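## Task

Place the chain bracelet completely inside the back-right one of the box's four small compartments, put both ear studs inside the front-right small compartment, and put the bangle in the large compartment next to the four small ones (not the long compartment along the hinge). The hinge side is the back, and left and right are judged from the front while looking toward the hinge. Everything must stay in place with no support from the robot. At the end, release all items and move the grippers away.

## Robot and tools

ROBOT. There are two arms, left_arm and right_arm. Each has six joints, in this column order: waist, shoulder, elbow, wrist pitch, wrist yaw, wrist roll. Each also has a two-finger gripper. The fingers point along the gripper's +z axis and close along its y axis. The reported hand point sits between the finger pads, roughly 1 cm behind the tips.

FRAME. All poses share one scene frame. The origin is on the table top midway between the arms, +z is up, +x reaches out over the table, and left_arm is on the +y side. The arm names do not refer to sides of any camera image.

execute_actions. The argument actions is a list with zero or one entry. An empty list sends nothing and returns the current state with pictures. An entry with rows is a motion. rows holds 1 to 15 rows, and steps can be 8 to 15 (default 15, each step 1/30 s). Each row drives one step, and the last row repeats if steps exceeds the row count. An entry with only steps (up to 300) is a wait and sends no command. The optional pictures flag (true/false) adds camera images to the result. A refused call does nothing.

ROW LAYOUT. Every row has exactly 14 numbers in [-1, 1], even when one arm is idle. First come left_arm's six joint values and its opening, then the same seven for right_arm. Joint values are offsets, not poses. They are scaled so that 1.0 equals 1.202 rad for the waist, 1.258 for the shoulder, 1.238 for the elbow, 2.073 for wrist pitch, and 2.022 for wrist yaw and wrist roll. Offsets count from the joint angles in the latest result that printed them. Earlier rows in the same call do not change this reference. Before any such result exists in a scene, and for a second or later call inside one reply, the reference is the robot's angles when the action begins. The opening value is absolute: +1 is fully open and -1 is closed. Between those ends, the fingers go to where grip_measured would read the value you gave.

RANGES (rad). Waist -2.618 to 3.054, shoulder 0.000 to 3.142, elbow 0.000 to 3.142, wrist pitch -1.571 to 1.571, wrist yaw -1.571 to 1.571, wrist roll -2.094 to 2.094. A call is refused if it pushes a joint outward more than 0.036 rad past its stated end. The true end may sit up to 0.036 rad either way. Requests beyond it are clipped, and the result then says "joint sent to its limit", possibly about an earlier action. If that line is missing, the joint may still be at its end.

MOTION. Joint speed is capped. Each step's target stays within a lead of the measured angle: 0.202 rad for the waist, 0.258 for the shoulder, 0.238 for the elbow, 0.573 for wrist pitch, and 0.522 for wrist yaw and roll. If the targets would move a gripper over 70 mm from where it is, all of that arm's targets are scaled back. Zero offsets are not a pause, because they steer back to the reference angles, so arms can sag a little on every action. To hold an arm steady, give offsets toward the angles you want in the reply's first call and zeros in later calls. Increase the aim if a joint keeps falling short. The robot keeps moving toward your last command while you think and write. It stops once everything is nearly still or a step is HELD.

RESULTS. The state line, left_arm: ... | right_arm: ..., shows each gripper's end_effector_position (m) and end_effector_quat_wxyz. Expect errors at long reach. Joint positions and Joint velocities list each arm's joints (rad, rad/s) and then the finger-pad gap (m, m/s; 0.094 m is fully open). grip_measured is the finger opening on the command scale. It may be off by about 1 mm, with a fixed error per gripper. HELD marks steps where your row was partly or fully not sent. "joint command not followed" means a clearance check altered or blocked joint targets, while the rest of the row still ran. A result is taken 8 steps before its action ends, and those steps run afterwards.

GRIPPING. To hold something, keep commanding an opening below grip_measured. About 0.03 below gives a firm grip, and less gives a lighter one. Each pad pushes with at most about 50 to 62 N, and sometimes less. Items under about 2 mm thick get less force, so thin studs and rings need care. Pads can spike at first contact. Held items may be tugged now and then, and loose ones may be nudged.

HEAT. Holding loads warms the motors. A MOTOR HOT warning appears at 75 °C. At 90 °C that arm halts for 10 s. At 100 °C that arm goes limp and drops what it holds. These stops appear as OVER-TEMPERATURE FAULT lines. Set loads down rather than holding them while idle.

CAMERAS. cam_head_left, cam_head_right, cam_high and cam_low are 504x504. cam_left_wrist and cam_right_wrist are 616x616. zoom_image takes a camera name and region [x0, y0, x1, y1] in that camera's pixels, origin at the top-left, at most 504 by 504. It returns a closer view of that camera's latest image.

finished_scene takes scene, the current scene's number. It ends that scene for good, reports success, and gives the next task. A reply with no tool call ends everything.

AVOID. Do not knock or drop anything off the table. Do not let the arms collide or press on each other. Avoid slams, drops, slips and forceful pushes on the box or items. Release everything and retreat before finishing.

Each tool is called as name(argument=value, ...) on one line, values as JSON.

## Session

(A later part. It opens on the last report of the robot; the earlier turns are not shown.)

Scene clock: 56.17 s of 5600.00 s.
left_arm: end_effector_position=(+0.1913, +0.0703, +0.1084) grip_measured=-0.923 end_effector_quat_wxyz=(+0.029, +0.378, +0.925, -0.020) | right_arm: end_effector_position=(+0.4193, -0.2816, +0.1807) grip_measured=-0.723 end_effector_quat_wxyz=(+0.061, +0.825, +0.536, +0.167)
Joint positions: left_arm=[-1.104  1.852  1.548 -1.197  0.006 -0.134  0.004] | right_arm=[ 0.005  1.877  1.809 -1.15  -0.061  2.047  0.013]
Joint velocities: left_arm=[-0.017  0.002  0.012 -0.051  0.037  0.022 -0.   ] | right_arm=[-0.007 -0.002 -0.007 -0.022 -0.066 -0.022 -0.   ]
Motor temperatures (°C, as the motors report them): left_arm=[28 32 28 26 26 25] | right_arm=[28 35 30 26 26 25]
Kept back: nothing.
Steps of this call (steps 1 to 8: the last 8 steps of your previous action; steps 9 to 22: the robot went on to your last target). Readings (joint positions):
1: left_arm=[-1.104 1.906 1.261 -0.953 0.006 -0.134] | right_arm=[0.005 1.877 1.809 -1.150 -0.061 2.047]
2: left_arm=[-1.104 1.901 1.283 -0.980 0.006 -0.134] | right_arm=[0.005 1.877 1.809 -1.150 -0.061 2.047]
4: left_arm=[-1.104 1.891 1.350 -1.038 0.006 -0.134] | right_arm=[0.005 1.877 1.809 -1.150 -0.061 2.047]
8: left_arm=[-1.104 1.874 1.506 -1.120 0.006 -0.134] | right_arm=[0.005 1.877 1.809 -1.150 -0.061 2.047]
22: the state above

Deltas: w +.134, sh +.308, el +.349, wp +.31, roll +.93.

execute_actions(actions=[{"rows":[[0.01,0,0.03,0.01,0,0.03,-0.94,0,0,0.01,0,0,0,-0.72],[0.02,0.01,0.06,0.02,0,0.07,-0.94,0,0,0.01,0,0,0,-0.72],[0.03,0.03,0.09,0.035,0,0.11,-0.94,0,0,0.01,0,0,0,-0.72],[0.04,0.05,0.12,0.05,0,0.15,-0.94,0,0,0.01,0,0,0,-0.72],[0.05,0.07,0.15,0.065,0,0.19,-0.94,0,0,0.01,0,0,0,-0.72],[0.06,0.09,0.18,0.08,0,0.23,-0.94,0,0,0.01,0,0,0,-0.72],[0.07,0.11,0.21,0.095,0,0.27,-0.94,0,0,0.01,0,0,0,-0.72],[0.08,0.13,0.24,0.11,0,0.31,-0.94,0,0,0.01,0,0,0,-0.72],[0.09,0.15,0.27,0.125,0,0.35,-0.94,0,0,0.01,0,0,0,-0.72],[0.1,0.17,0.29,0.14,0,0.39,-0.94,0,0,0.01,0,0,0,-0.72],[0.112,0.19,0.29,0.15,0,0.43,-0.94,0,0,0.01,0,0,0,-0.72],[0.112,0.21,0.29,0.15,0,0.46,-0.94,0,0,0.01,0,0,0,-0.72],[0.112,0.23,0.29,0.15,0,0.46,-0.94,0,0,0.01,0,0,0,-0.72],[0.112,0.243,0.29,0.15,0,0.46,-0.94,0,0,0.01,0,0,0,-0.72]],"steps":15}])

execute_actions(actions=[{"steps":25}], pictures=true)

Scene clock: 57.13 s of 5600.00 s.
left_arm: end_effector_position=(+0.2457, +0.0336, +0.1348) grip_measured=-0.923 end_effector_quat_wxyz=(+0.114, +0.479, +0.869, -0.046) | right_arm: end_effector_position=(+0.4194, -0.2816, +0.1807) grip_measured=-0.723 end_effector_quat_wxyz=(+0.062, +0.825, +0.536, +0.167)
Joint positions: left_arm=[-1.056  1.929  1.728 -1.123  0.006  0.145  0.004] | right_arm=[ 0.005  1.877  1.809 -1.15  -0.061  2.047  0.013]
Joint velocities: left_arm=[ 0.374  0.623  1.175  0.872 -0.081  1.678 -0.   ] | right_arm=[ 0.002  0.007 -0.002 -0.022  0.051 -0.051  0.   ]
Motor temperatures (°C, as the motors report them): left_arm=[28 32 28 26 26 25] | right_arm=[28 35 30 27 26 25]
Steps of this call (steps 1 to 22: the robot went on to your last target; steps 23 to 29: the first 7 steps of this action). Readings (joint positions):
23: left_arm=[-1.104 1.852 1.550 -1.201 0.006 -0.125] | right_arm=[0.005 1.877 1.809 -1.150 -0.061 2.047]
24: left_arm=[-1.102 1.854 1.558 -1.200 0.006 -0.103] | right_arm=[0.005 1.877 1.809 -1.150 -0.061 2.047]
26: left_arm=[-1.091 1.872 1.609 -1.191 0.006 -0.025] | right_arm=[0.005 1.877 1.809 -1.150 -0.061 2.047]
29: the state above

Scene clock: 57.97 s of 5600.00 s.
left_arm: end_effector_position=(+0.3431, -0.0062, +0.1033) grip_measured=-0.923 end_effector_quat_wxyz=(+0.207, +0.687, +0.696, -0.001) | right_arm: end_effector_position=(+0.4195, -0.2816, +0.1807) grip_measured=-0.723 end_effector_quat_wxyz=(+0.062, +0.825, +0.536, +0.167)
Joint positions: left_arm=[-0.964  2.166  1.9   -0.886  0.006  0.787  0.004] | right_arm=[ 0.005  1.877  1.809 -1.15  -0.061  2.047  0.013]
Joint velocities: left_arm=[ 0.022  0.002  0.012 -0.007 -0.007  0.081  0.   ] | right_arm=[ 0.002 -0.002 -0.007 -0.007 -0.022 -0.022  0.001]
Motor temperatures (°C, as the motors report them): left_arm=[28 32 28 26 26 25] | right_arm=[28 35 30 27 26 25]
Kept back: nothing.
Steps of this call (steps 1 to 8: the last 8 steps of your previous action; steps 9 to 25: the robot went on to your last target). Readings (joint positions):
1: left_arm=[-1.042 1.952 1.768 -1.093 0.006 0.211] | right_arm=[0.005 1.877 1.809 -1.150 -0.061 2.047]
2: left_arm=[-1.028 1.977 1.807 -1.061 0.006 0.280] | right_arm=[0.005 1.877 1.809 -1.150 -0.061 2.047]
4: left_arm=[-1.001 2.025 1.868 -0.992 0.006 0.424] | right_arm=[0.005 1.877 1.809 -1.150 -0.061 2.047]
8: left_arm=[-0.965 2.107 1.900 -0.903 0.006 0.640] | right_arm=[0.005 1.877 1.809 -1.150 -0.061 2.047]
25: the state above

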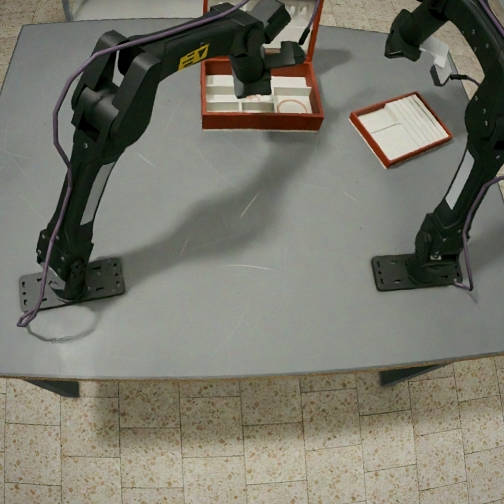

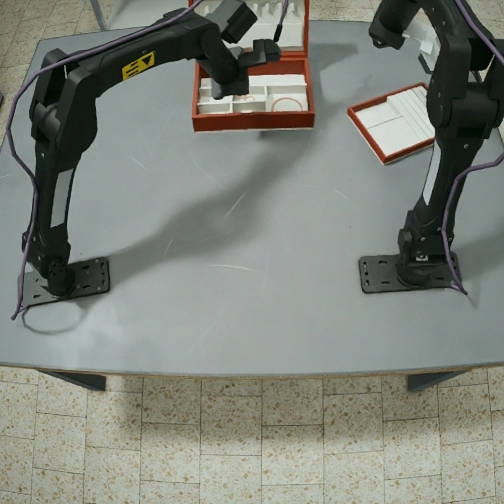

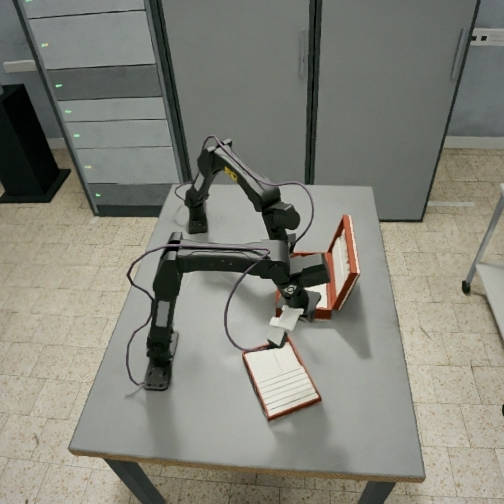

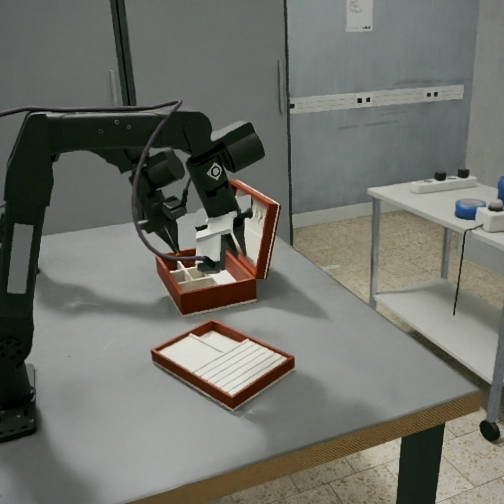

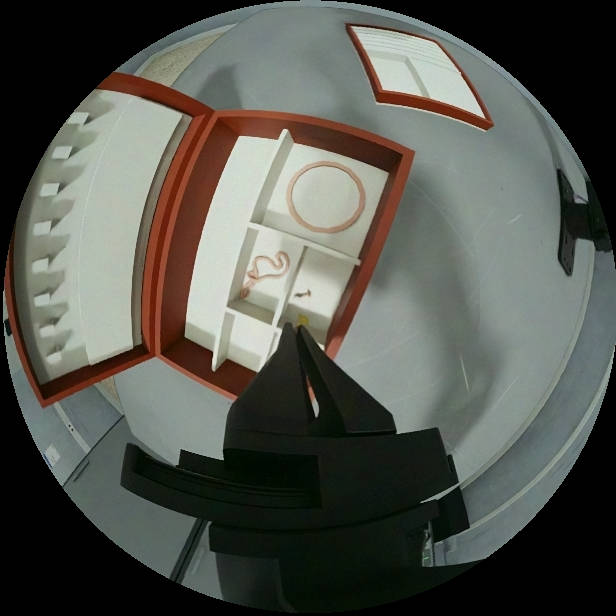

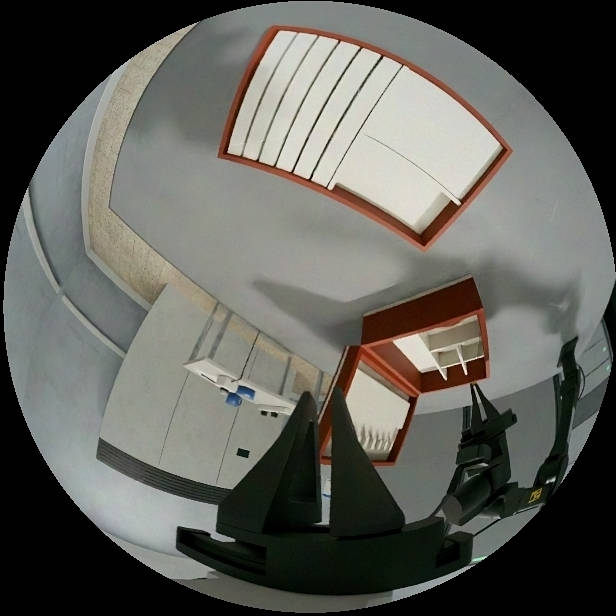

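execute_actions(actions=[{"rows":[[0,0.004,-0.01,0.012,0,0,-0.94,0,0,0.01,0,0,0,-0.72],[0,0.008,-0.02,0.024,0,0,-0.94,0,0,0.01,0,0,0,-0.72],[0,0.012,-0.032,0.036,0,0,-0.94,0,0,0.01,0,0,0,-0.72],[0,0.016,-0.044,0.048,0,0,-0.94,0,0,0.01,0,0,0,-0.72],[0,0.02,-0.056,0.06,0,0,-0.94,0,0,0.01,0,0,0,-0.72],[0,0.024,-0.068,0.07,0,0,-0.94,0,0,0.01,0,0,0,-0.72],[0,0.028,-0.08,0.08,0,0,-0.94,0,0,0.01,0,0,0,-0.72],[0,0.032,-0.092,0.088,0,0,-0.94,0,0,0.01,0,0,0,-0.72],[0,0.036,-0.104,0.094,0,0,-0.94,0,0,0.01,0,0,0,-0.72],[0,0.04,-0.118,0.094,0,0,-0.94,0,0,0.01,0,0,0,-0.72]],"steps":15}])

execute_actions(actions=[{"steps":18}], pictures=true)

Scene clock: 58.87 s of 5600.00 s.
left_arm: end_effector_position=(+0.3500, -0.0128, +0.0945) grip_measured=-0.923 end_effector_quat_wxyz=(+0.229, +0.685, +0.692, -0.001) | right_arm: end_effector_position=(+0.4196, -0.2816, +0.1808) grip_measured=-0.723 end_effector_quat_wxyz=(+0.062, +0.825, +0.536, +0.167)
Joint positions: left_arm=[-0.964  2.168  1.849 -0.789  0.006  0.79   0.004] | right_arm=[ 0.005  1.877  1.809 -1.149 -0.061  2.047  0.013]
Joint velocities: left_arm=[-0.017  0.042 -0.427  0.476  0.051  0.022 -0.001] | right_arm=[-0.002  0.007  0.007 -0.022 -0.081  0.022 -0.001]
Motor temperatures (°C, as the motors report them): left_arm=[28 32 28 26 26 25] | right_arm=[28 35 30 27 26 25]
Steps of this call (steps 1 to 20: the robot went on to your last target; steps 21 to 27: the first 7 steps of this action). Readings (joint positions):
21: left_arm=[-0.964 2.166 1.900 -0.884 0.006 0.790] | right_arm=[0.005 1.877 1.809 -1.150 -0.061 2.047]
22: left_arm=[-0.964 2.166 1.900 -0.878 0.006 0.790] | right_arm=[0.005 1.877 1.809 -1.150 -0.061 2.047]
24: left_arm=[-0.964 2.166 1.889 -0.847 0.006 0.790] | right_arm=[0.005 1.877 1.809 -1.150 -0.061 2.047]
27: the state above

Scene clock: 59.47 s of 5600.00 s.
left_arm: end_effector_position=(+0.3474, -0.0103, +0.0496) grip_measured=-0.923 end_effector_quat_wxyz=(+0.210, +0.688, +0.695, -0.001) | right_arm: end_effector_position=(+0.4196, -0.2816, +0.1808) grip_measured=-0.723 end_effector_quat_wxyz=(+0.062, +0.825, +0.536, +0.167)
Joint positions: left_arm=[-0.964  2.215  1.762 -0.695  0.006  0.79   0.004] | right_arm=[ 0.005  1.877  1.809 -1.149 -0.061  2.047  0.013]
Joint velocities: left_arm=[-0.007 -0.002 -0.012  0.037 -0.022 -0.022  0.001] | right_arm=[ 0.002 -0.007  0.002  0.007 -0.081 -0.051 -0.   ]
Motor temperatures (°C, as the motors report them): left_arm=[28 33 28 26 26 25] | right_arm=[28 35 30 27 26 25]
Kept back: nothing.
Steps of this call (steps 1 to 8: the last 8 steps of your previous action; steps 9 to 18: the robot went on to your last target). Readings (joint positions):
1: left_arm=[-0.964 2.171 1.834 -0.771 0.006 0.790] | right_arm=[0.005 1.877 1.809 -1.149 -0.061 2.047]
2: left_arm=[-0.964 2.176 1.819 -0.753 0.006 0.790] | right_arm=[0.005 1.877 1.809 -1.149 -0.061 2.047]
4: left_arm=[-0.964 2.188 1.790 -0.728 0.006 0.790] | right_arm=[0.005 1.877 1.809 -1.149 -0.061 2.047]
8: left_arm=[-0.964 2.213 1.764 -0.716 0.006 0.790] | right_arm=[0.005 1.877 1.809 -1.149 -0.061 2.047]
18: the state above

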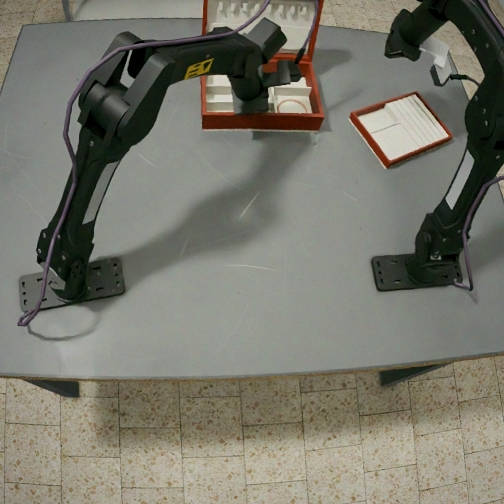

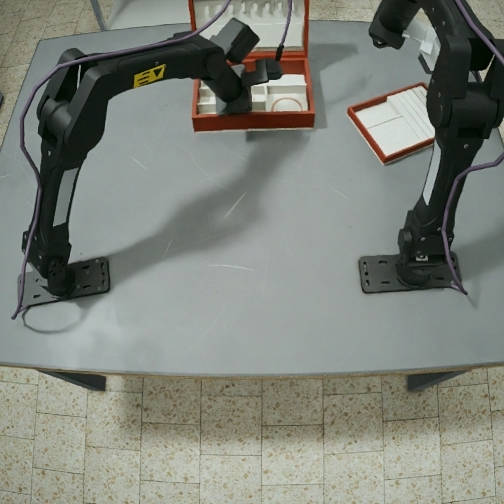

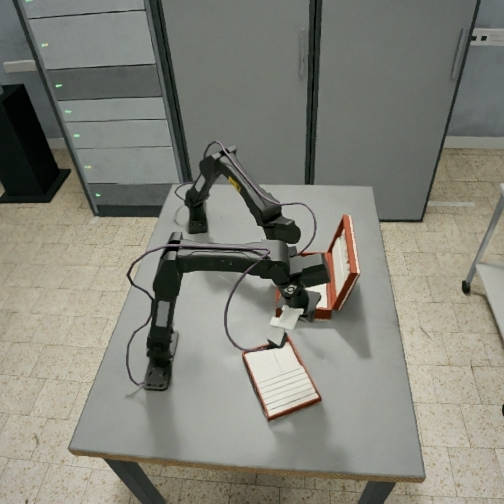

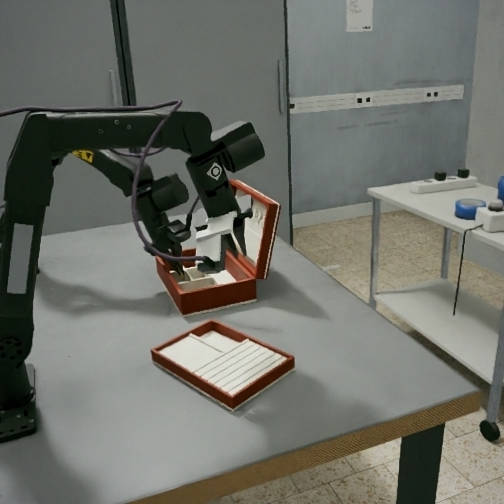

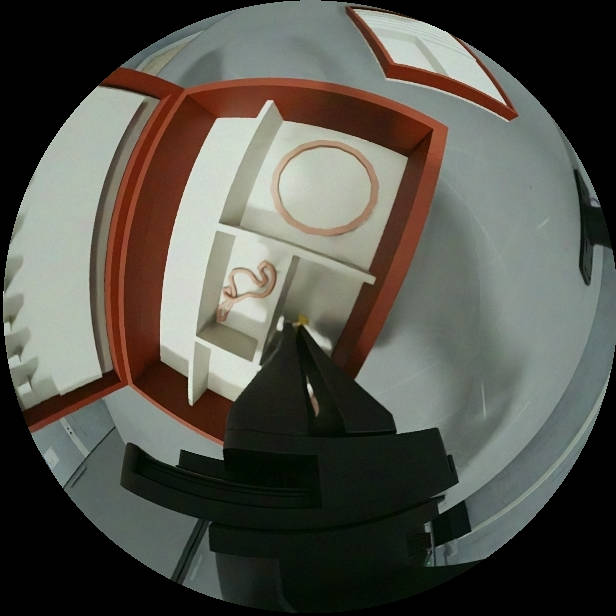

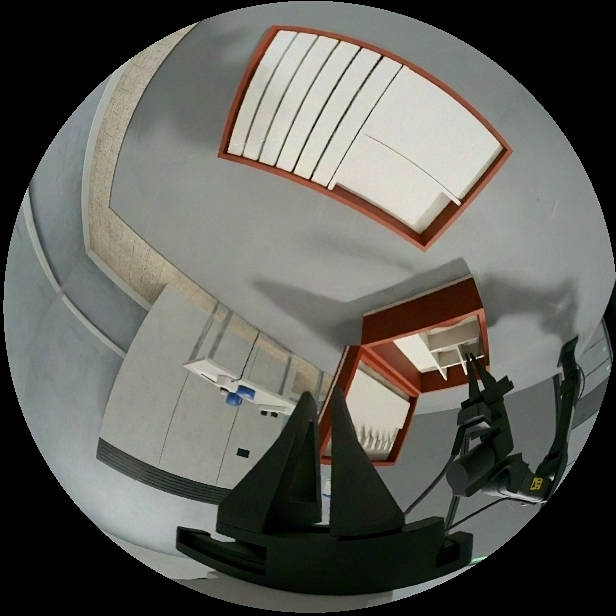

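Near the mid divider; lower via shoulder (shifts slightly front), then release.

execute_actions(actions=[{"rows":[[-0.015,0.01,0,0,0,0,-0.94,0,0,0.01,0,0,0,-0.72],[-0.015,0.018,0,0,0,0,-0.94,0,0,0.01,0,0,0,-0.72],[-0.015,0.026,0,0,0,0,-0.94,0,0,0.01,0,0,0,-0.72],[-0.015,0.033,0,0,0,0,-0.94,0,0,0.01,0,0,0,-0.72],[-0.015,0.033,0,0,0,0,-0.94,0,0,0.01,0,0,0,-0.72],[-0.015,0.033,0,0,0,0,-0.94,0,0,0.01,0,0,0,-0.72],[-0.015,0.033,0,0,0,0,-0.94,0,0,0.01,0,0,0,-0.72],[-0.015,0.033,0,0,0,0,-0.94,0,0,0.01,0,0,0,-0.72],[-0.015,0.033,0,0,0,0,-0.94,0,0,0.01,0,0,0,-0.72],[-0.015,0.033,0,0,0,0,-0.94,0,0,0.01,0,0,0,-0.72],[-0.015,0.033,0,0,0,0,-0.94,0,0,0.01,0,0,0,-0.72],[-0.015,0.033,0,0,0,0,-0.87,0,0,0.01,0,0,0,-0.72],[-0.015,0.033,0,0,0,0,-0.8,0,0,0.01,0,0,0,-0.72],[-0.015,0.033,0,0,0,0,-0.74,0,0,0.01,0,0,0,-0.72]],"steps":15}])

execute_actions(actions=[{"steps":16}], pictures=true)

Scene clock: 60.23 s of 5600.00 s.
left_arm: end_effector_position=(+0.3431, -0.0143, +0.0412) grip_measured=-0.923 end_effector_quat_wxyz=(+0.203, +0.693, +0.692, -0.002) | right_arm: end_effector_position=(+0.4196, -0.2816, +0.1808) grip_measured=-0.723 end_effector_quat_wxyz=(+0.062, +0.825, +0.536, +0.168)
Joint positions: left_arm=[-0.975  2.233  1.762 -0.691  0.006  0.79   0.004] | right_arm=[ 0.005  1.877  1.809 -1.149 -0.061  2.047  0.013]
Joint velocities: left_arm=[-0.027  0.139  0.007  0.022  0.022 -0.022 -0.   ] | right_arm=[-0.002 -0.007  0.007 -0.037  0.066 -0.051 -0.   ]
Motor temperatures (°C, as the motors report them): left_arm=[28 33 28 26 26 25] | right_arm=[28 35 31 27 26 25]
Steps of this call (steps 1 to 15: the robot went on to your last target; step 16: nothing new was sent; steps 17 to 23: the first 7 steps of this action). Readings (joint positions):
17: left_arm=[-0.965 2.215 1.762 -0.693 0.006 0.790] | right_arm=[0.005 1.877 1.809 -1.149 -0.061 2.047]
18: left_arm=[-0.966 2.215 1.762 -0.693 0.006 0.790] | right_arm=[0.005 1.877 1.809 -1.149 -0.061 2.047]
20: left_arm=[-0.970 2.219 1.762 -0.691 0.006 0.790] | right_arm=[0.005 1.877 1.809 -1.149 -0.061 2.047]
23: the state above

Scene clock: 60.77 s of 5600.00 s.
left_arm: end_effector_position=(+0.3469, -0.0147, +0.0391) grip_measured=-0.742 end_effector_quat_wxyz=(+0.207, +0.691, +0.692, +0.004) | right_arm: end_effector_position=(+0.4196, -0.2816, +0.1808) grip_measured=-0.723 end_effector_quat_wxyz=(+0.062, +0.825, +0.536, +0.168)
Joint positions: left_arm=[-0.975  2.24   1.762 -0.675 -0.007  0.791  0.012] | right_arm=[ 0.005  1.877  1.809 -1.149 -0.061  2.047  0.013]
Joint velocities: left_arm=[-0.027 -0.007  0.002  0.037  0.007 -0.007  0.001] | right_arm=[-0.012  0.002  0.002  0.022 -0.007 -0.037  0.   ]
Motor temperatures (°C, as the motors report them): left_arm=[28 33 28 26 26 25] | right_arm=[28 35 31 27 26 25]
Kept back: nothing.
Steps of this call (steps 1 to 8: the last 8 steps of your previous action; steps 9 to 16: the robot went on to your last target). Readings (joint positions):
1: left_arm=[-0.976 2.237 1.762 -0.691 0.006 0.790] | right_arm=[0.005 1.877 1.809 -1.149 -0.061 2.047]
2: left_arm=[-0.976 2.240 1.762 -0.688 0.005 0.790] | right_arm=[0.005 1.877 1.809 -1.149 -0.061 2.047]
4: left_arm=[-0.976 2.240 1.762 -0.686 0.005 0.790] | right_arm=[0.005 1.877 1.809 -1.149 -0.061 2.047]
8: left_arm=[-0.975 2.240 1.762 -0.675 -0.005 0.791] | right_arm=[0.005 1.877 1.809 -1.149 -0.061 2.047]
16: the state above

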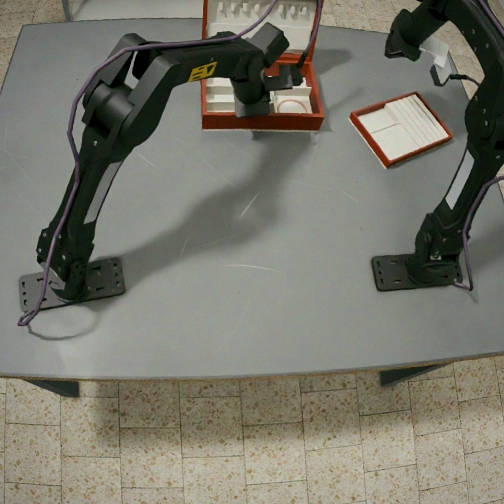

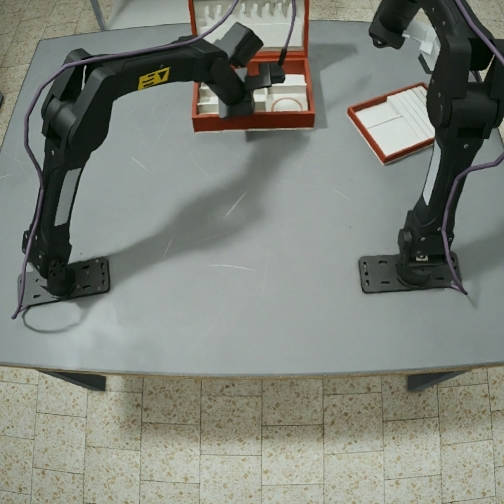

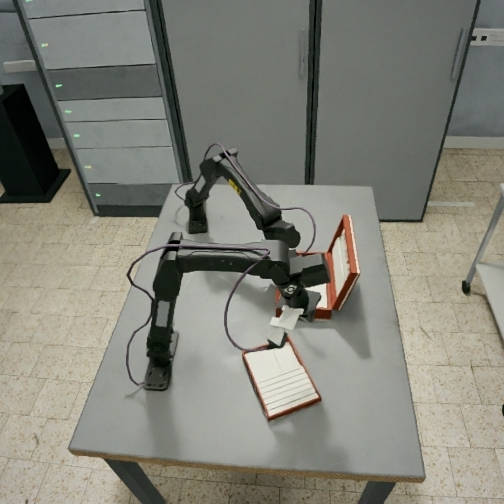

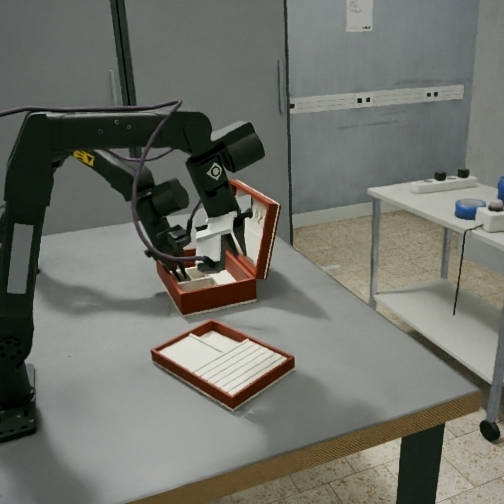

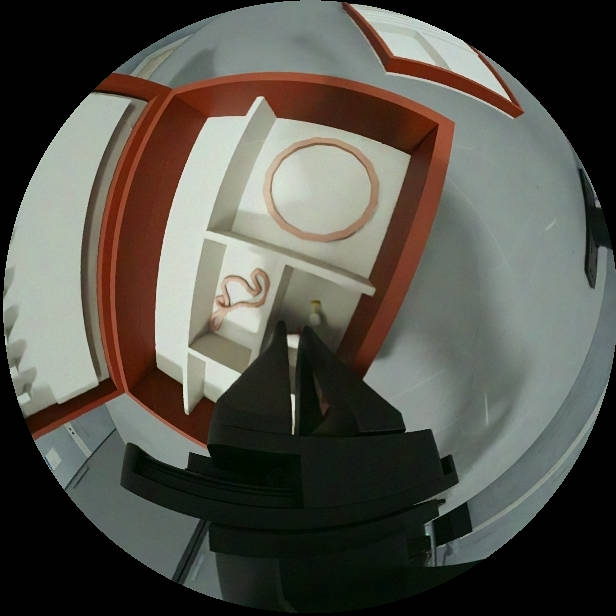

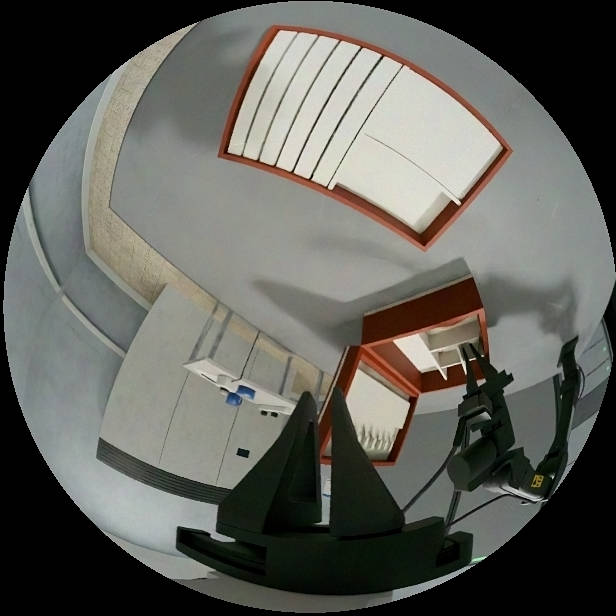

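execute_actions(actions=[{"rows":[[0,-0.02,0,0,0,0,-0.78,0,0,0.01,0,0,0,-0.72],[0,-0.04,0,0,0,0,-0.78,0,0,0.01,0,0,0,-0.72],[0,-0.07,0,0,0,0,-0.78,0,0,0.01,0,0,0,-0.72],[0,-0.1,0,-0.02,0,0,-0.78,0,0,0.01,0,0,0,-0.72],[0,-0.13,0,-0.04,0,0,-0.78,0,0,0.01,0,0,0,-0.72],[0,-0.17,0,-0.06,0,0,-0.78,0,0,0.01,0,0,0,-0.72],[0,-0.21,0,-0.08,0,0,-0.78,0,0,0.01,0,0,0,-0.72],[0,-0.25,0,-0.1,0,0,-0.78,0,0,0.01,0,0,0,-0.72],[0,-0.3,-0.03,-0.12,0,0,-0.78,0,0,0.01,0,0,0,-0.72],[0,-0.35,-0.07,-0.14,0,0,-0.78,0,0,0.01,0,0,0,-0.72],[0,-0.4,-0.12,-0.16,0,0,-0.78,0,0,0.01,0,0,0,-0.72],[0,-0.45,-0.17,-0.18,0,0,-0.78,0,0,0.01,0,0,0,-0.72],[0,-0.5,-0.22,-0.2,0,0,-0.78,0,0,0.01,0,0,0,-0.72]],"steps":15}])

execute_actions(actions=[{"steps":30}], pictures=true)

zoom_image(camera="cam_left_wrist", region=[50,50,350,350])

Scene clock: 61.57 s of 5600.00 s.
left_arm: end_effector_position=(+0.3415, -0.0093, +0.0935) grip_measured=-0.778 end_effector_quat_wxyz=(+0.236, +0.687, +0.688, +0.005) | right_arm: end_effector_position=(+0.4197, -0.2816, +0.1808) grip_measured=-0.723 end_effector_quat_wxyz=(+0.062, +0.825, +0.536, +0.168)
Joint positions: left_arm=[-0.975  2.119  1.761 -0.736 -0.007  0.791  0.01 ] | right_arm=[ 0.005  1.877  1.809 -1.149 -0.061  2.047  0.013]
Joint velocities: left_arm=[-0.017 -1.204 -0.007 -0.711 -0.066 -0.022  0.   ] | right_arm=[-0.002 -0.027  0.002  0.066  0.037  0.037 -0.001]
Motor temperatures (°C, as the motors report them): left_arm=[28 33 28 26 26 25] | right_arm=[28 35 31 27 26 25]
Steps of this call (steps 1 to 15: the robot went on to your last target; steps 16 to 17: nothing new was sent; steps 18 to 24: the first 7 steps of this action). Readings (joint positions):
18: left_arm=[-0.975 2.239 1.762 -0.674 -0.007 0.791] | right_arm=[0.005 1.877 1.809 -1.149 -0.061 2.047]
19: left_arm=[-0.975 2.236 1.762 -0.674 -0.007 0.791] | right_arm=[0.005 1.877 1.809 -1.149 -0.061 2.047]
21: left_arm=[-0.975 2.213 1.762 -0.682 -0.007 0.791] | right_arm=[0.005 1.877 1.809 -1.149 -0.061 2.047]
24: the state above

Scene clock: 62.57 s of 5600.00 s.
left_arm: end_effector_position=(+0.2364, +0.0946, +0.1870) grip_measured=-0.778 end_effector_quat_wxyz=(+0.195, +0.693, +0.694, +0.004) | right_arm: end_effector_position=(+0.4198, -0.2816, +0.1809) grip_measured=-0.723 end_effector_quat_wxyz=(+0.062, +0.825, +0.536, +0.168)
Joint positions: left_arm=[-0.975  1.605  1.501 -1.073 -0.007  0.791  0.01 ] | right_arm=[ 0.005  1.877  1.809 -1.148 -0.061  2.047  0.013]
Joint velocities: left_arm=[ 0.002 -0.012  0.002 -0.037  0.007  0.037  0.   ] | right_arm=[ 0.012 -0.007 -0.007 -0.007 -0.022 -0.007  0.001]
Motor temperatures (°C, as the motors report them): left_arm=[28 33 28 26 26 25] | right_arm=[28 35 31 27 26 25]
Kept back: nothing.
Steps of this call (steps 1 to 8: the last 8 steps of your previous action; steps 9 to 30: the robot went on to your last target). Readings (joint positions):
1: left_arm=[-0.975 2.074 1.761 -0.757 -0.007 0.791] | right_arm=[0.005 1.877 1.809 -1.149 -0.061 2.047]
2: left_arm=[-0.975 2.023 1.757 -0.775 -0.007 0.791] | right_arm=[0.005 1.877 1.809 -1.149 -0.061 2.047]
4: left_arm=[-0.975 1.896 1.719 -0.810 -0.007 0.791] | right_arm=[0.005 1.877 1.809 -1.149 -0.061 2.047]
8: left_arm=[-0.975 1.634 1.578 -0.921 -0.007 0.791] | right_arm=[0.005 1.877 1.809 -1.148 -0.061 2.047]
30: the state above

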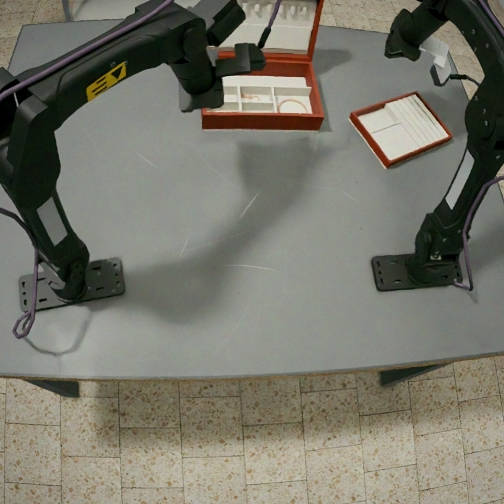

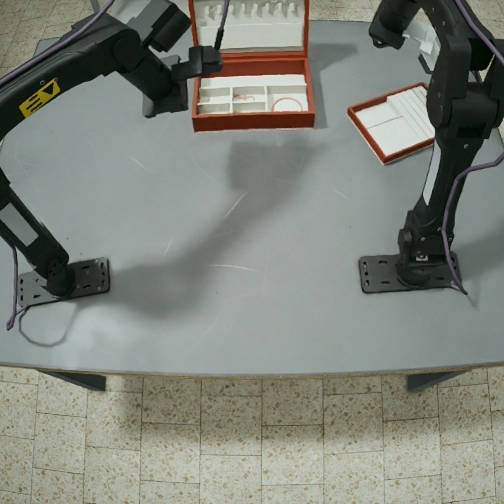

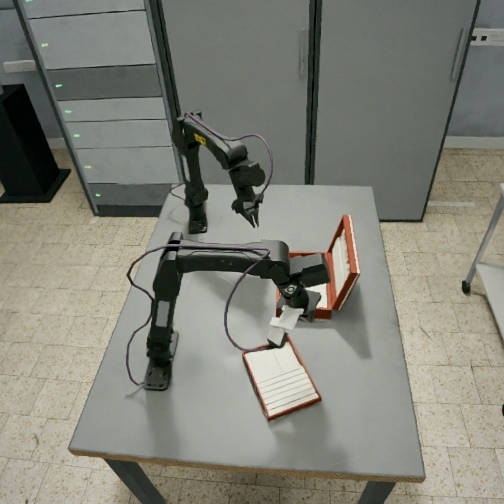

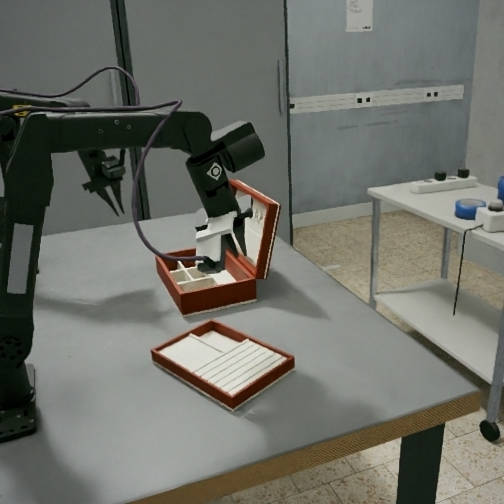

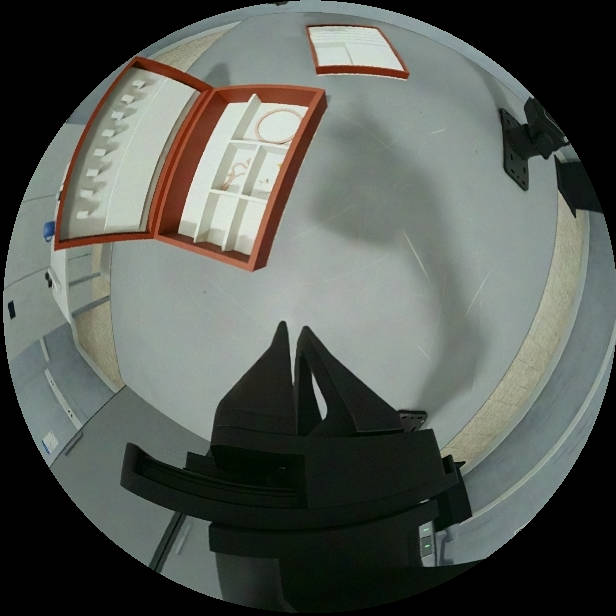

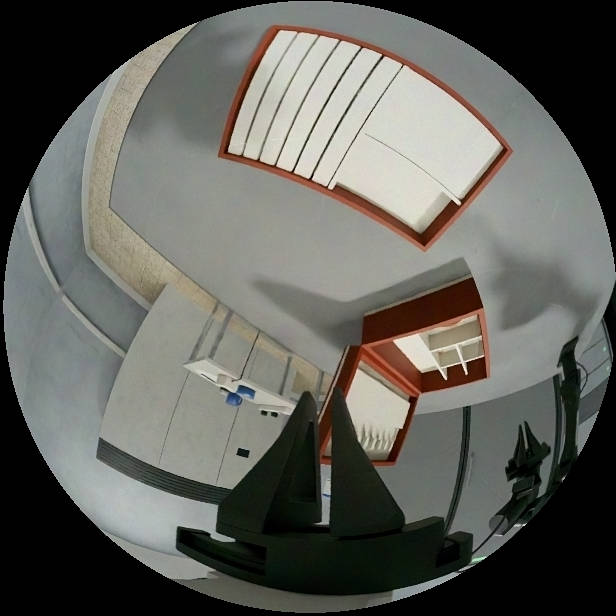

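Region (50, 50, 350, 350) of cam_left_wrist's 616x616 image, scaled by 1.680, with more detail than that image has.

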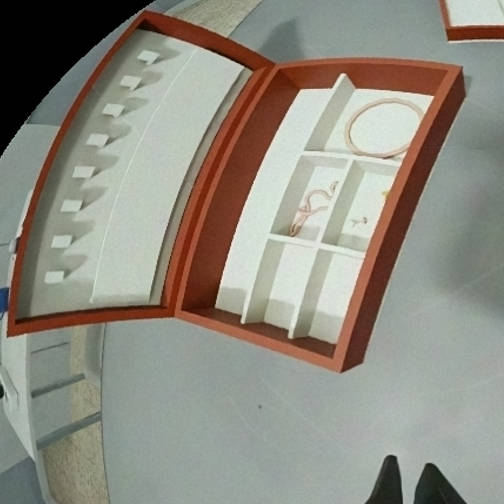

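finished_scene(scene=2)

The scene is finished: the task was done.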